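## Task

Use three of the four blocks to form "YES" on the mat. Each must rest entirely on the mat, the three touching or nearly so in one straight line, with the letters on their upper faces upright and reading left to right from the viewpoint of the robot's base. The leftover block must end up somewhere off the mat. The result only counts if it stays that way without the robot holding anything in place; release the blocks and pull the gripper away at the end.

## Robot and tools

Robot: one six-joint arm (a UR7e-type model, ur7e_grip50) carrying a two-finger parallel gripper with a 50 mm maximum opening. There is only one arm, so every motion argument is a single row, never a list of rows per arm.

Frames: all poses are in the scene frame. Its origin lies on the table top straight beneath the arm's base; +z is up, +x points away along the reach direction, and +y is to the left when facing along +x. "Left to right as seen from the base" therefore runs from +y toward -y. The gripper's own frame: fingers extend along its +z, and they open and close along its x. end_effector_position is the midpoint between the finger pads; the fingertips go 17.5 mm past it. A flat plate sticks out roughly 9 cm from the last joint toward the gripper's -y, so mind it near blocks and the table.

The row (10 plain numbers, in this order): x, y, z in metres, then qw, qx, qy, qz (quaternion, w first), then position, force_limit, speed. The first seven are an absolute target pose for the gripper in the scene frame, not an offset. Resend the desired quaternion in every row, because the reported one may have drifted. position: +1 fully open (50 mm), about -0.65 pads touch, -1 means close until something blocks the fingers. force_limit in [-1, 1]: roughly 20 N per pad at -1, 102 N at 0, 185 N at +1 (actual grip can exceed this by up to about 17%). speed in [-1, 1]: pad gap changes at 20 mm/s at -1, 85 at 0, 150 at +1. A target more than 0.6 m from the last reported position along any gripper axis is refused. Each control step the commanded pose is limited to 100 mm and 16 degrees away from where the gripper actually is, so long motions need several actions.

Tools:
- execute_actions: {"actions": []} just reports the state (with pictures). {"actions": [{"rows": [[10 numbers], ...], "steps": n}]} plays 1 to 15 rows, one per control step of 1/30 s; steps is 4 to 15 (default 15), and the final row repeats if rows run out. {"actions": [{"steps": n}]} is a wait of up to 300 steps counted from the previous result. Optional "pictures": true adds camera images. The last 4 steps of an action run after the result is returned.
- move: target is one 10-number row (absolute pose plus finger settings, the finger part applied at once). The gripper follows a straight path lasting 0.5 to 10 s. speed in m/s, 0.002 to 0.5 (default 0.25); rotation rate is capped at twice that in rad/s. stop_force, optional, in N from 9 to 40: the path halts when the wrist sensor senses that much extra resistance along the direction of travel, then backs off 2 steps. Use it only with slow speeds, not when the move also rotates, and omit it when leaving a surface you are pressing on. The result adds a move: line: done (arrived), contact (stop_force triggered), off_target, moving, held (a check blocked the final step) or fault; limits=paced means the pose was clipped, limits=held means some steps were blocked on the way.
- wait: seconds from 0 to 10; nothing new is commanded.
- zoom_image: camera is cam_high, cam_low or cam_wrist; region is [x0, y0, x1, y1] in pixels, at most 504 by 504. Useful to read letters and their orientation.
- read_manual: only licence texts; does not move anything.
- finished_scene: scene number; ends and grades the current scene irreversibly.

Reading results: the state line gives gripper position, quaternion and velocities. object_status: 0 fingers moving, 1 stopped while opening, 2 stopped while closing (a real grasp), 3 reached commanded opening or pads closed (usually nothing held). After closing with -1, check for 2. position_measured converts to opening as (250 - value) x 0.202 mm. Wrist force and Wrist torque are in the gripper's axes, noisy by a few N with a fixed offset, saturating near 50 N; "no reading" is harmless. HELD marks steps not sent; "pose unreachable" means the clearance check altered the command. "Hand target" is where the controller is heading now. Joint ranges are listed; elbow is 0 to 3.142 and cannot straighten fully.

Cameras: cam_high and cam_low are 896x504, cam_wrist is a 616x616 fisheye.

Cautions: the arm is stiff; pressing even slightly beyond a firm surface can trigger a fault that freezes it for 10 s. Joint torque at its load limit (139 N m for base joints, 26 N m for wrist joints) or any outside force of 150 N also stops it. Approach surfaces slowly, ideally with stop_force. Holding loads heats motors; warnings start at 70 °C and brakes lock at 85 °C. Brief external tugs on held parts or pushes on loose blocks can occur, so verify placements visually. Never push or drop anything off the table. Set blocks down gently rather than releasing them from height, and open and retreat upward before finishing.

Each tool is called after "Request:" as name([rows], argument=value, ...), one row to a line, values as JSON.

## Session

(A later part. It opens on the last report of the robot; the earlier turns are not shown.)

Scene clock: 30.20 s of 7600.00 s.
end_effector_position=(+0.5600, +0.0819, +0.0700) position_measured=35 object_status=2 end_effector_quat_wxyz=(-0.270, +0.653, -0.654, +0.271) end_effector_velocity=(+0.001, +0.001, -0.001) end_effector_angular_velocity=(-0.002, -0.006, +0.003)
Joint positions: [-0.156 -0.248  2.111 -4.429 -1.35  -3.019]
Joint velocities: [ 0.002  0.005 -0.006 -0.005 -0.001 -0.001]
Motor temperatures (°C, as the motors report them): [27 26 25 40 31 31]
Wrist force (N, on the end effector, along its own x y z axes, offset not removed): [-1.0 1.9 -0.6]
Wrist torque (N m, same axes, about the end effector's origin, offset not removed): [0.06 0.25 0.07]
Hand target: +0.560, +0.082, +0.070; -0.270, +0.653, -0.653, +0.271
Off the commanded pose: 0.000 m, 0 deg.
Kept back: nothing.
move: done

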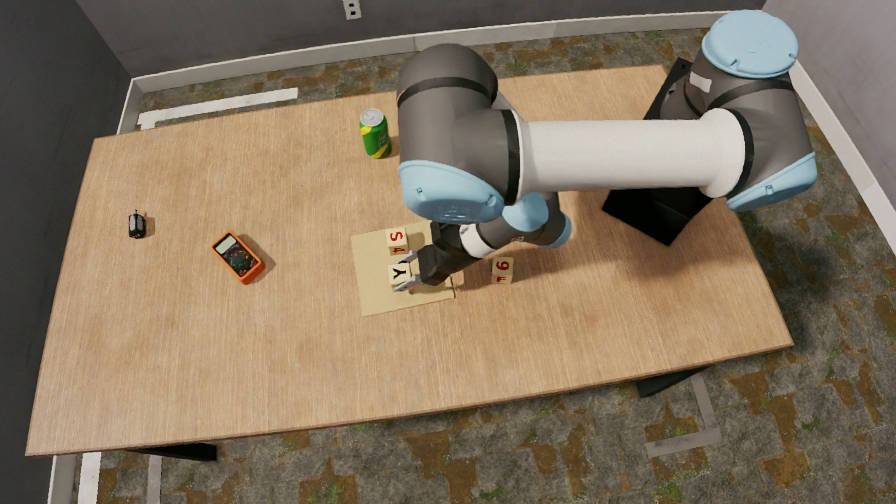

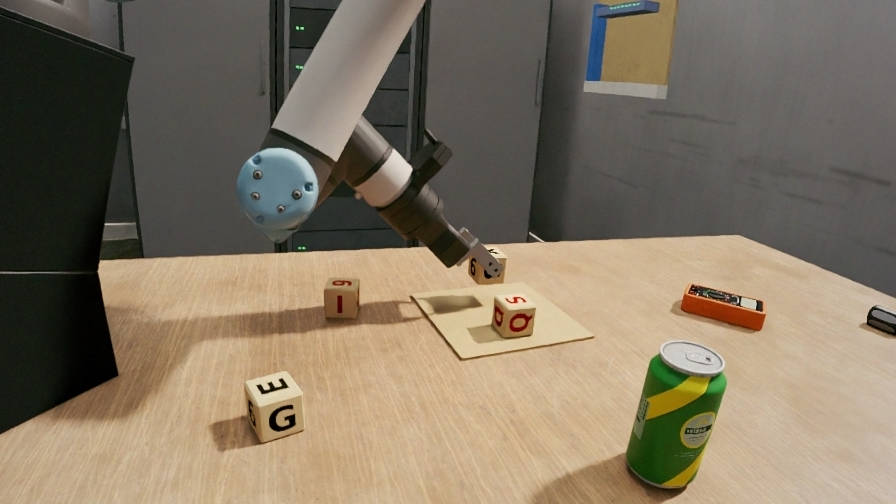

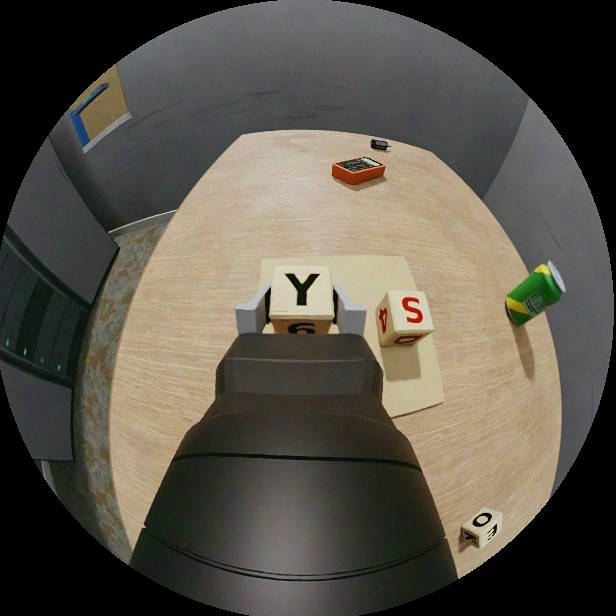

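Request:
move(target=[0.56,0.082,0.035,-0.2706,0.6533,-0.6533,0.2706,-1,-0.3,0], speed=0.1)

Request:
move(target=[0.56,0.082,0.022,-0.2706,0.6533,-0.6533,0.2706,-1,-0.3,0], speed=0.006, stop_force=9)

Scene clock: 31.27 s of 7600.00 s.
end_effector_position=(+0.5603, +0.0820, +0.0356) position_measured=35 object_status=2 end_effector_quat_wxyz=(-0.271, +0.653, -0.653, +0.271) end_effector_velocity=(-0.000, +0.000, -0.002) end_effector_angular_velocity=(+0.001, +0.001, -0.000)
Joint positions: [-0.133 -0.17   2.025 -4.426 -1.368 -3.007]
Joint velocities: [ 0.001  0.004 -0.005  0.001 -0.     0.001]
Motor temperatures (°C, as the motors report them): [27 26 25 40 31 31]
Wrist force (N, on the end effector, along its own x y z axes, offset not removed): [0.0 -33.1 -50.0]
Wrist torque (N m, same axes, about the end effector's origin, offset not removed): [0.22 0.73 -0.29]
Hand target: +0.560, +0.082, +0.035; -0.271, +0.653, -0.653, +0.271
Off the commanded pose: 0.001 m, 0 deg.
Kept back: nothing.
move: done

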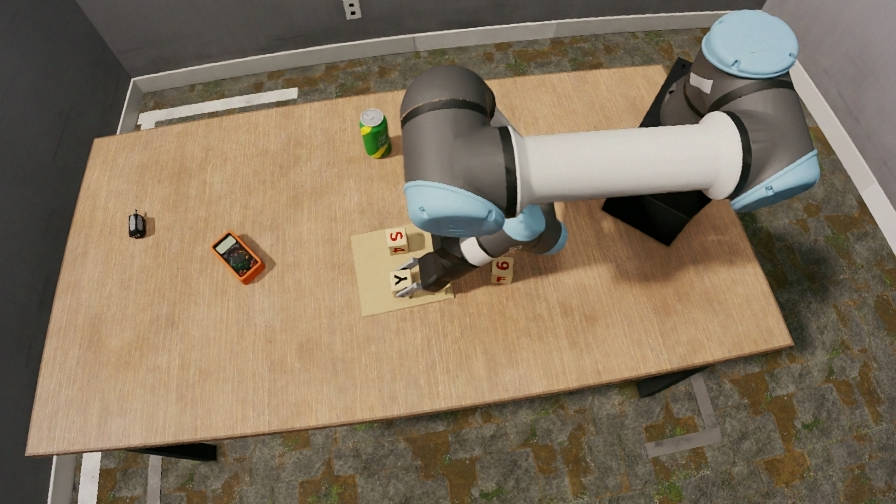

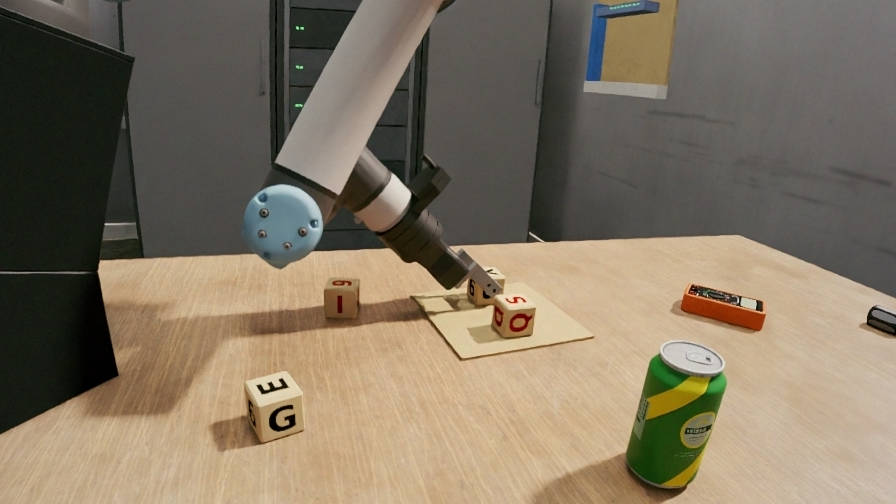

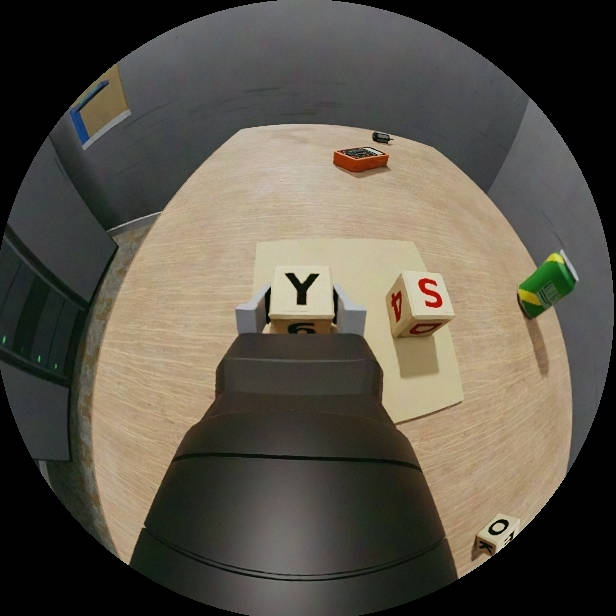

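Scene clock: 31.77 s of 7600.00 s.
end_effector_position=(+0.5603, +0.0820, +0.0356) position_measured=35 object_status=2 end_effector_quat_wxyz=(-0.271, +0.653, -0.653, +0.271) end_effector_velocity=(-0.001, -0.000, -0.001) end_effector_angular_velocity=(+0.000, +0.002, -0.001)
Joint positions: [-0.133 -0.17   2.024 -4.426 -1.368 -3.007]
Joint velocities: [-0.     0.001  0.001  0.001 -0.     0.001]
Motor temperatures (°C, as the motors report them): [27 26 25 40 31 31]
Wrist force (N, on the end effector, along its own x y z axes, offset not removed): [-0.6 -38.6 -50.0]
Wrist torque (N m, same axes, about the end effector's origin, offset not removed): [0.04 0.92 -0.38]
Hand target: +0.560, +0.082, +0.036; -0.271, +0.653, -0.653, +0.271
Off the commanded pose: 0.014 m, 0 deg.
Kept back: nothing.
move: contact

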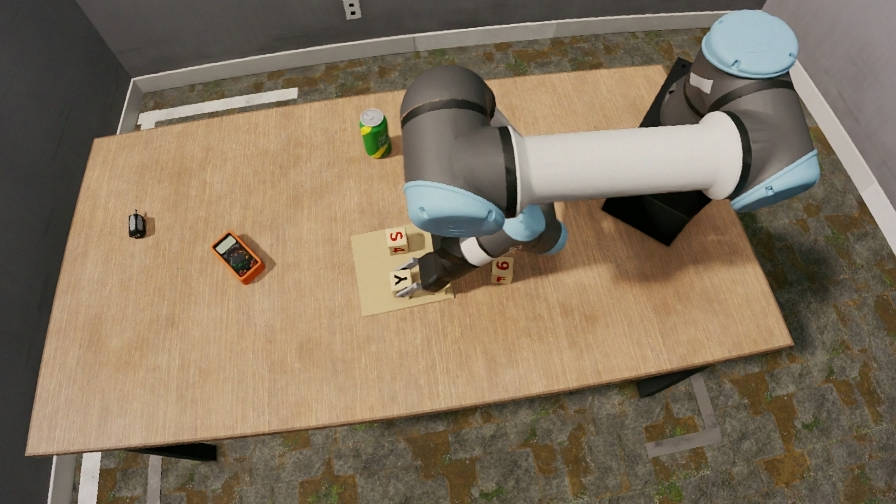

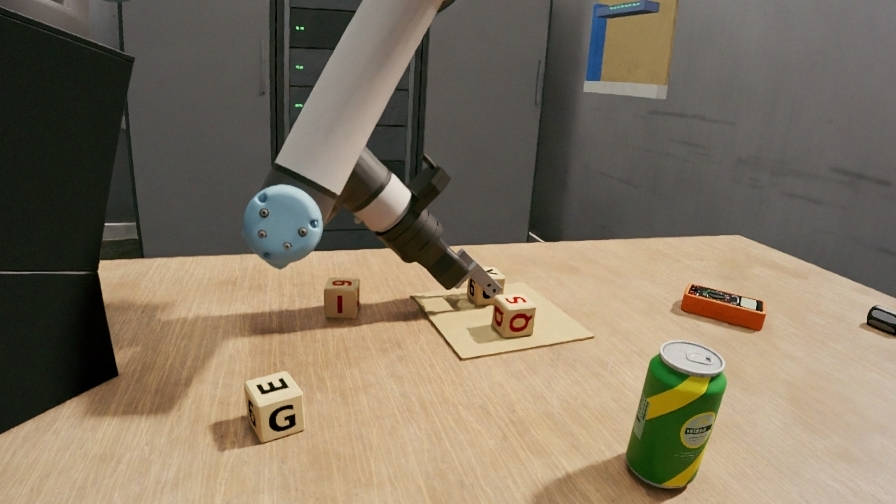

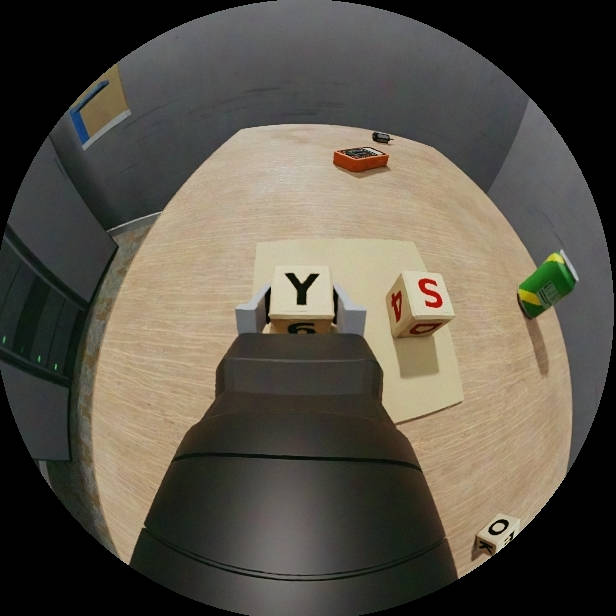

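Request:
move(target=[0.56,0.082,0.0365,-0.2706,0.6533,-0.6533,0.2706,1,-0.3,0])

Request:
move(target=[0.52,0.082,0.08,-0.2706,0.6533,-0.6533,0.2706,1,-0.3,0], speed=0.2)

Request:
move(target=[0.52,0.032,0.13,0,0.7071,-0.7071,0,1,-0.3,0], speed=0.4)

Request:
zoom_image(camera="cam_wrist", region=[200,150,400,350])

Scene clock: 32.70 s of 7600.00 s.
end_effector_position=(+0.5600, +0.0820, +0.0365) position_measured=3 object_status=3 end_effector_quat_wxyz=(-0.271, +0.653, -0.653, +0.271) end_effector_velocity=(+0.000, +0.000, +0.000) end_effector_angular_velocity=(+0.002, -0.000, +0.002)
Joint positions: [-0.134 -0.173  2.028 -4.425 -1.367 -3.007]
Joint velocities: [-0.001 -0.001 -0.    -0.     0.003 -0.   ]
Motor temperatures (°C, as the motors report them): [27 26 25 40 31 31]
Wrist force (N, on the end effector, along its own x y z axes, offset not removed): [0.4 2.1 -2.2]
Wrist torque (N m, same axes, about the end effector's origin, offset not removed): [0.17 0.09 0.15]
Hand target: +0.560, +0.082, +0.037; -0.271, +0.653, -0.653, +0.271
Off the commanded pose: 0.000 m, 0 deg.
Kept back: nothing.
move: done

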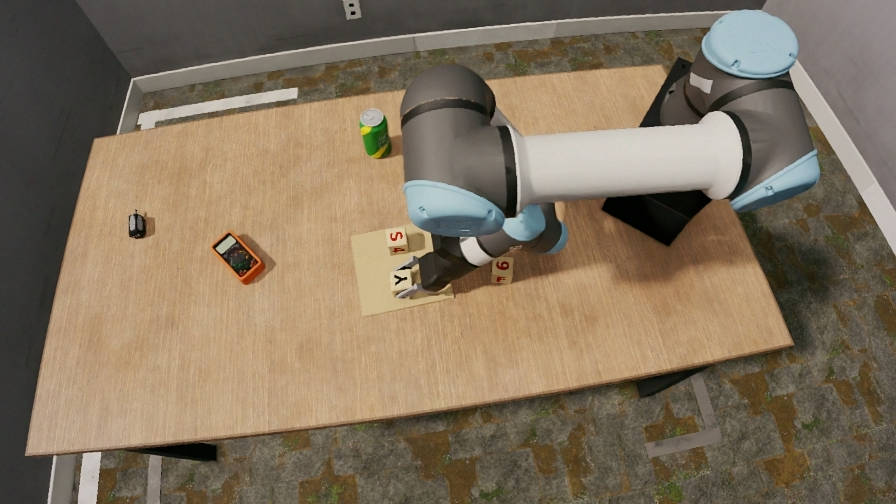

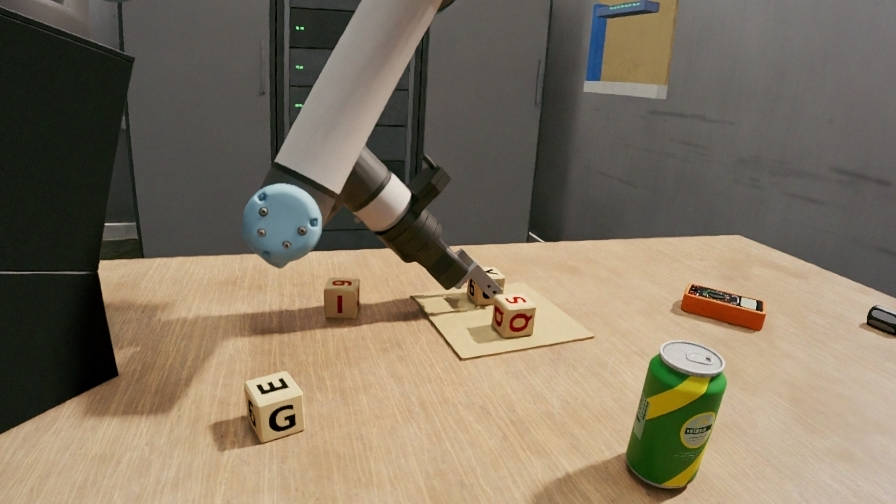

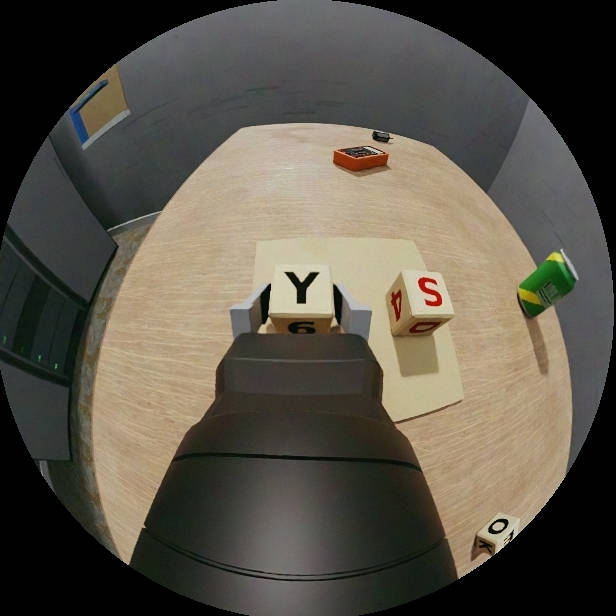

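Scene clock: 33.60 s of 7600.00 s.
end_effector_position=(+0.5201, +0.0820, +0.0800) position_measured=3 object_status=3 end_effector_quat_wxyz=(-0.271, +0.653, -0.653, +0.271) end_effector_velocity=(-0.001, +0.000, +0.000) end_effector_angular_velocity=(+0.002, +0.001, +0.000)
Joint positions: [-0.173 -0.21   2.2   -4.555 -1.334 -3.029]
Joint velocities: [-0.001  0.001  0.003 -0.003  0.003  0.   ]
Motor temperatures (°C, as the motors report them): [27 26 25 40 31 31]
Wrist force (N, on the end effector, along its own x y z axes, offset not removed): [-1.1 0.8 -3.2]
Wrist torque (N m, same axes, about the end effector's origin, offset not removed): [-0.14 0.29 0.14]
Hand target: +0.520, +0.082, +0.080; -0.271, +0.653, -0.653, +0.271
Off the commanded pose: 0.000 m, 0 deg.
Kept back: nothing.
move: done

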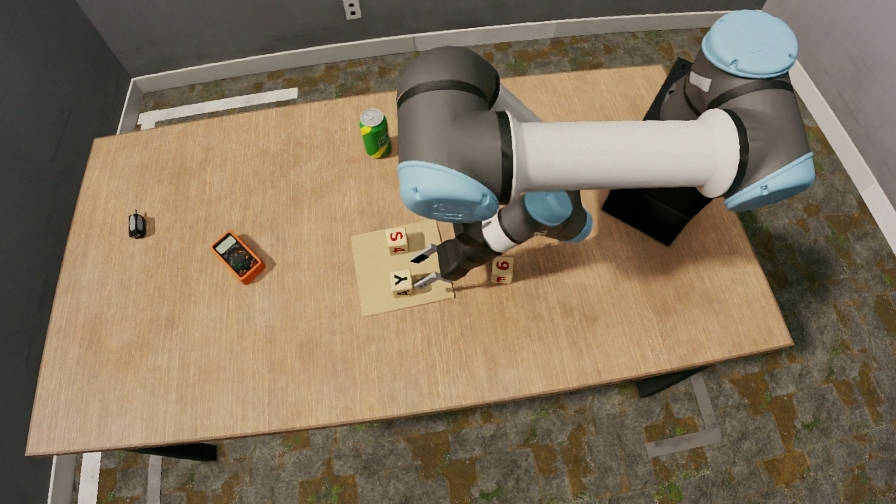

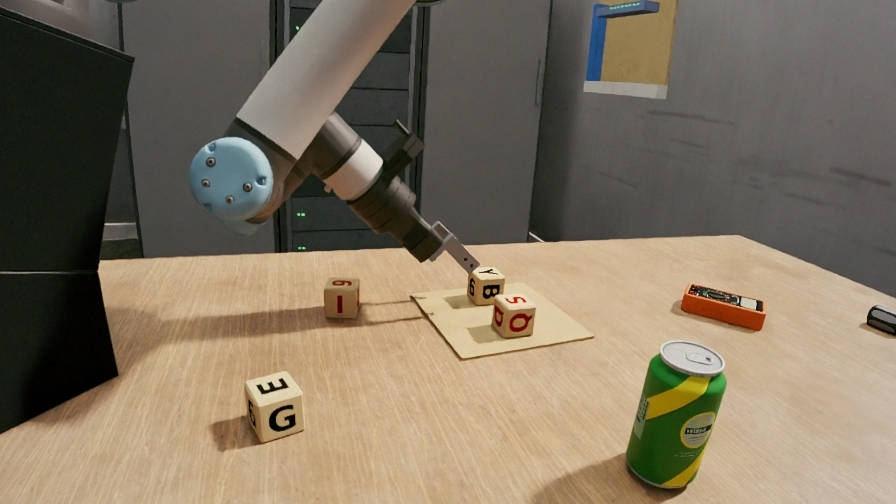

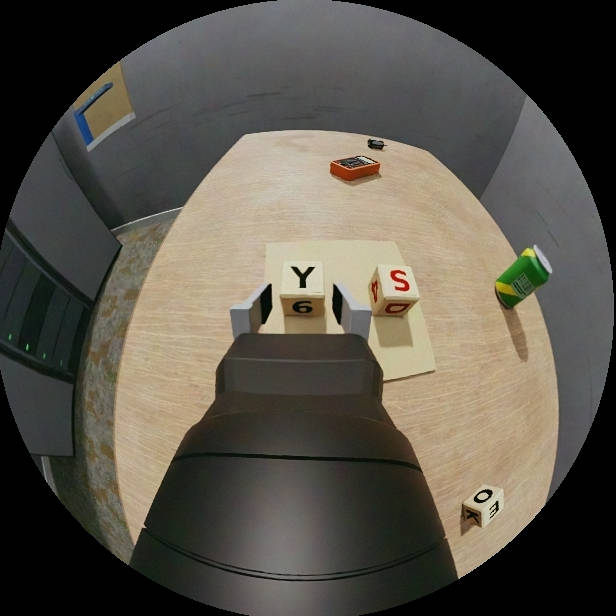

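Scene clock: 35.23 s of 7600.00 s.
end_effector_position=(+0.5197, +0.0320, +0.1300) position_measured=3 object_status=3 end_effector_quat_wxyz=(-0.000, +0.707, -0.707, +0.000) end_effector_velocity=(-0.000, +0.000, -0.001) end_effector_angular_velocity=(+0.001, +0.009, -0.000)
Joint positions: [-0.319 -0.941  2.233 -3.009 -1.301 -3.382]
Joint velocities: [ 0.001  0.    -0.006  0.014 -0.001 -0.001]
Motor temperatures (°C, as the motors report them): [27 26 25 40 31 31]
Wrist force (N, on the end effector, along its own x y z axes, offset not removed): [-0.8 -0.7 -1.4]
Wrist torque (N m, same axes, about the end effector's origin, offset not removed): [-0.35 0.21 0.12]
Hand target: +0.520, +0.032, +0.130; +0.000, +0.707, -0.707, -0.000
Off the commanded pose: 0.000 m, 0 deg.
Kept back: nothing.
move: done

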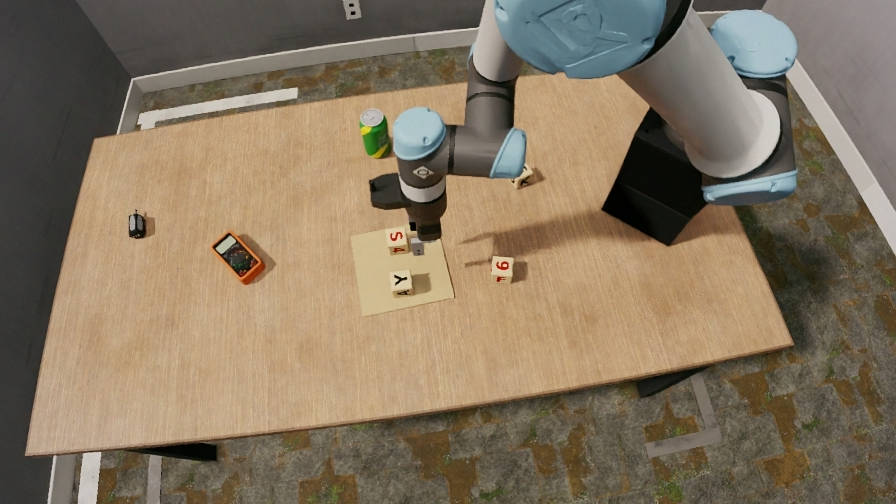

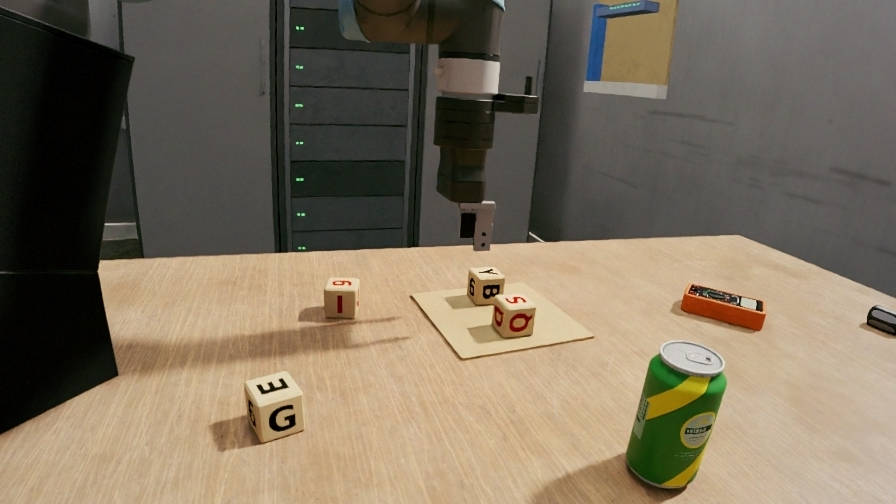

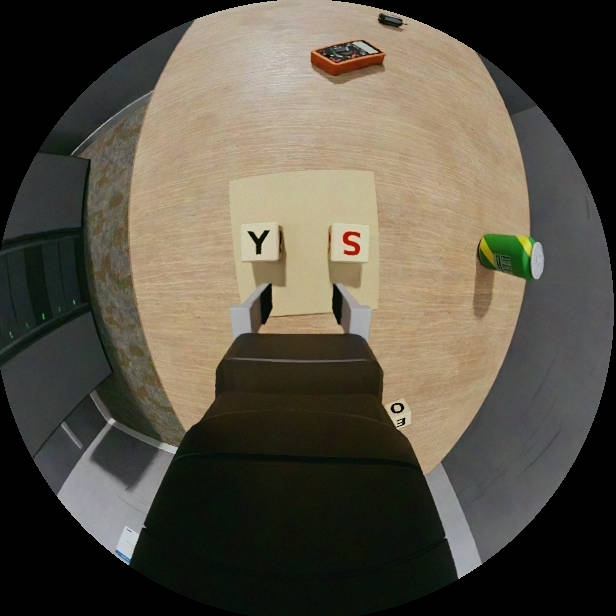

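Region (200, 150, 400, 350) of cam_wrist's 616x616 image, scaled by 2.520, with more detail than that image has.

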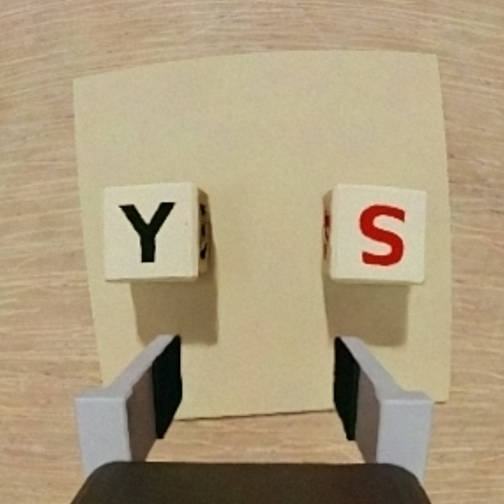

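Request:
move(target=[0.268,-0.155,0.11,0,0.13,-0.991,0,1,-0.5,0], speed=0.4)

Request:
zoom_image(camera="cam_wrist", region=[200,150,400,350])

Scene clock: 37.70 s of 7600.00 s.
end_effector_position=(+0.2685, -0.1550, +0.1101) position_measured=3 object_status=3 end_effector_quat_wxyz=(-0.000, -0.130, +0.991, +0.000) end_effector_velocity=(-0.000, -0.001, -0.000) end_effector_angular_velocity=(-0.001, -0.003, -0.003)
Joint positions: [-1.029 -0.545  2.665 -3.619 -1.273 -2.813]
Joint velocities: [-0.005  0.005  0.001 -0.007  0.002 -0.002]
Motor temperatures (°C, as the motors report them): [27 26 25 40 31 31]
Wrist force (N, on the end effector, along its own x y z axes, offset not removed): [-0.8 1.2 -2.1]
Wrist torque (N m, same axes, about the end effector's origin, offset not removed): [-0.02 0.33 0.06]
Hand target: +0.268, -0.155, +0.110; +0.000, -0.130, +0.992, +0.000
Off the commanded pose: 0.001 m, 0 deg.
Kept back: nothing.
move: done

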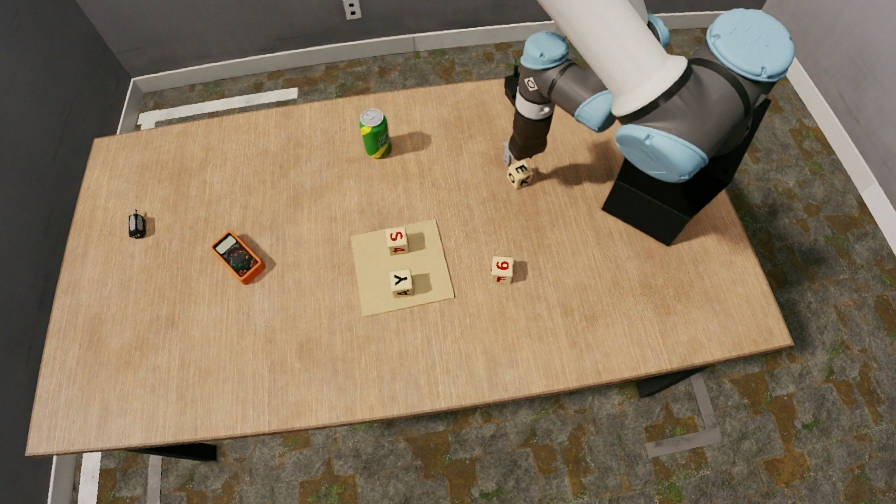

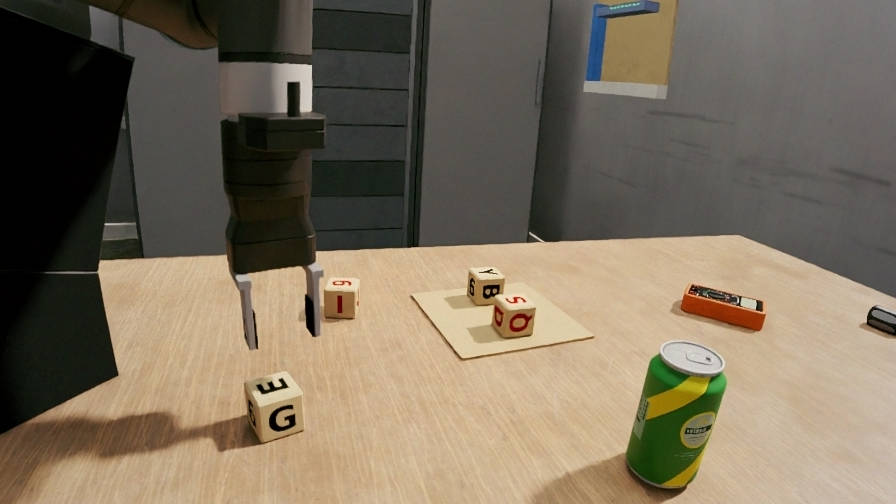

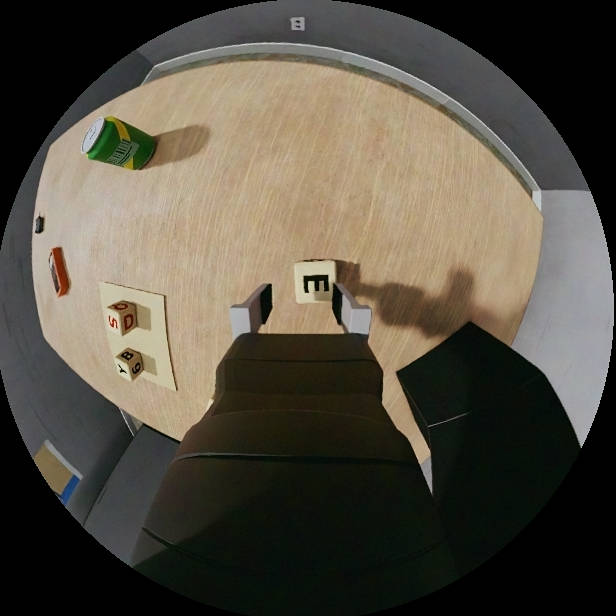

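Region (200, 150, 400, 350) of cam_wrist's 616x616 image, scaled by 2.520, with more detail than that image has.

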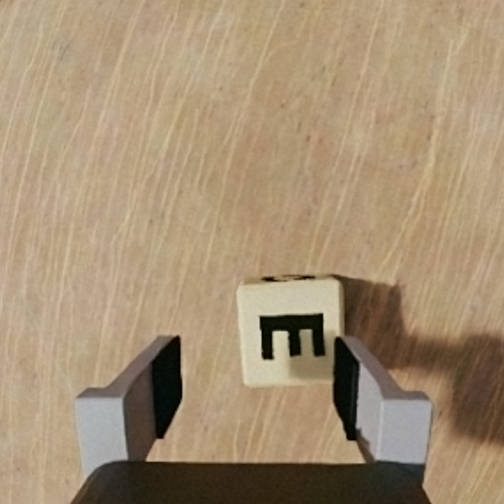

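Request:
move(target=[0.255,-0.1636,0.068,0,0.148,-0.989,0,1,-0.5,0], speed=0.15)

Request:
zoom_image(camera="cam_wrist", region=[200,150,400,350])

Scene clock: 38.80 s of 7600.00 s.
end_effector_position=(+0.2551, -0.1636, +0.0681) position_measured=3 object_status=3 end_effector_quat_wxyz=(-0.000, -0.148, +0.989, +0.000) end_effector_velocity=(+0.001, -0.001, -0.001) end_effector_angular_velocity=(-0.003, -0.003, +0.002)
Joint positions: [-1.043 -0.353  2.601 -3.744 -1.274 -2.864]
Joint velocities: [-0.001  0.005 -0.003 -0.006  0.    -0.001]
Motor temperatures (°C, as the motors report them): [27 26 25 40 31 31]
Wrist force (N, on the end effector, along its own x y z axes, offset not removed): [-1.1 0.9 -2.5]
Wrist torque (N m, same axes, about the end effector's origin, offset not removed): [-0.11 0.32 0.14]
Hand target: +0.255, -0.164, +0.068; +0.000, -0.148, +0.989, +0.000
Off the commanded pose: 0.000 m, 0 deg.
Kept back: nothing.
move: done

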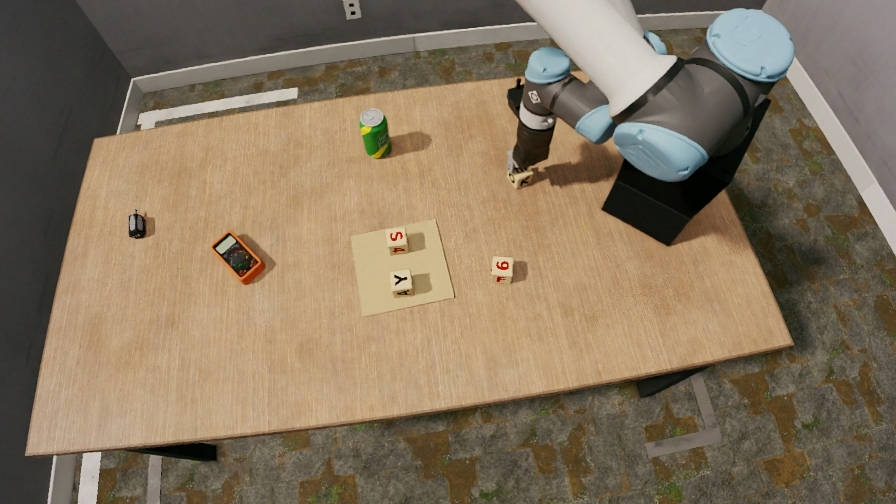

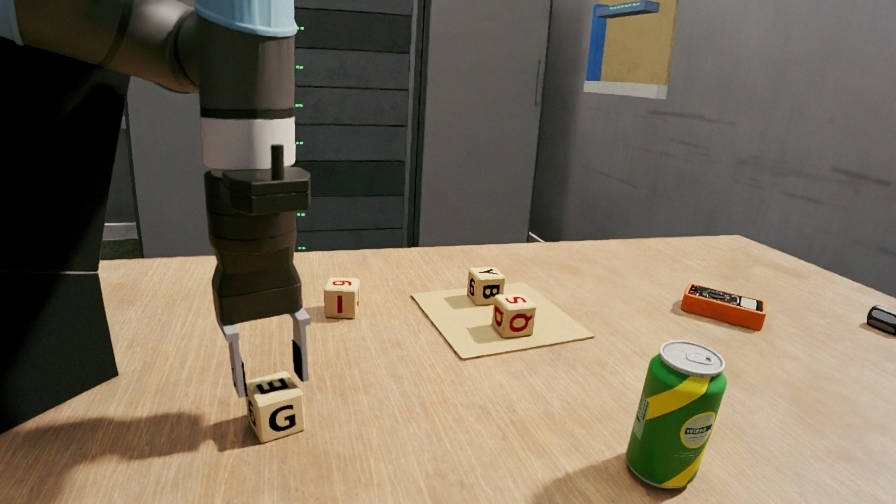

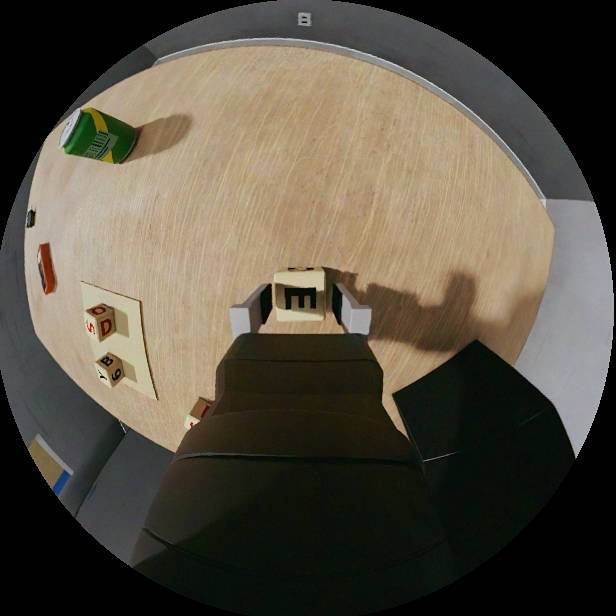

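Region (200, 150, 400, 350) of cam_wrist's 616x616 image, scaled by 2.520, with more detail than that image has.

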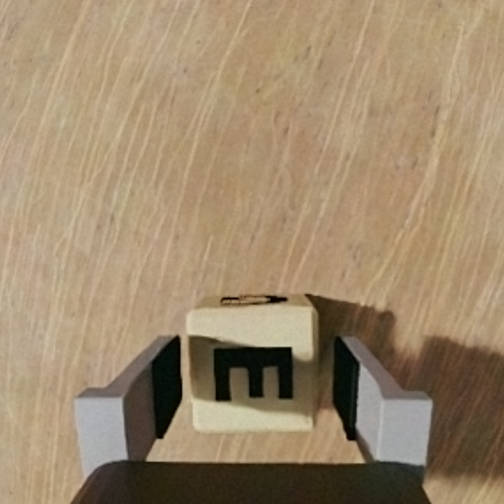

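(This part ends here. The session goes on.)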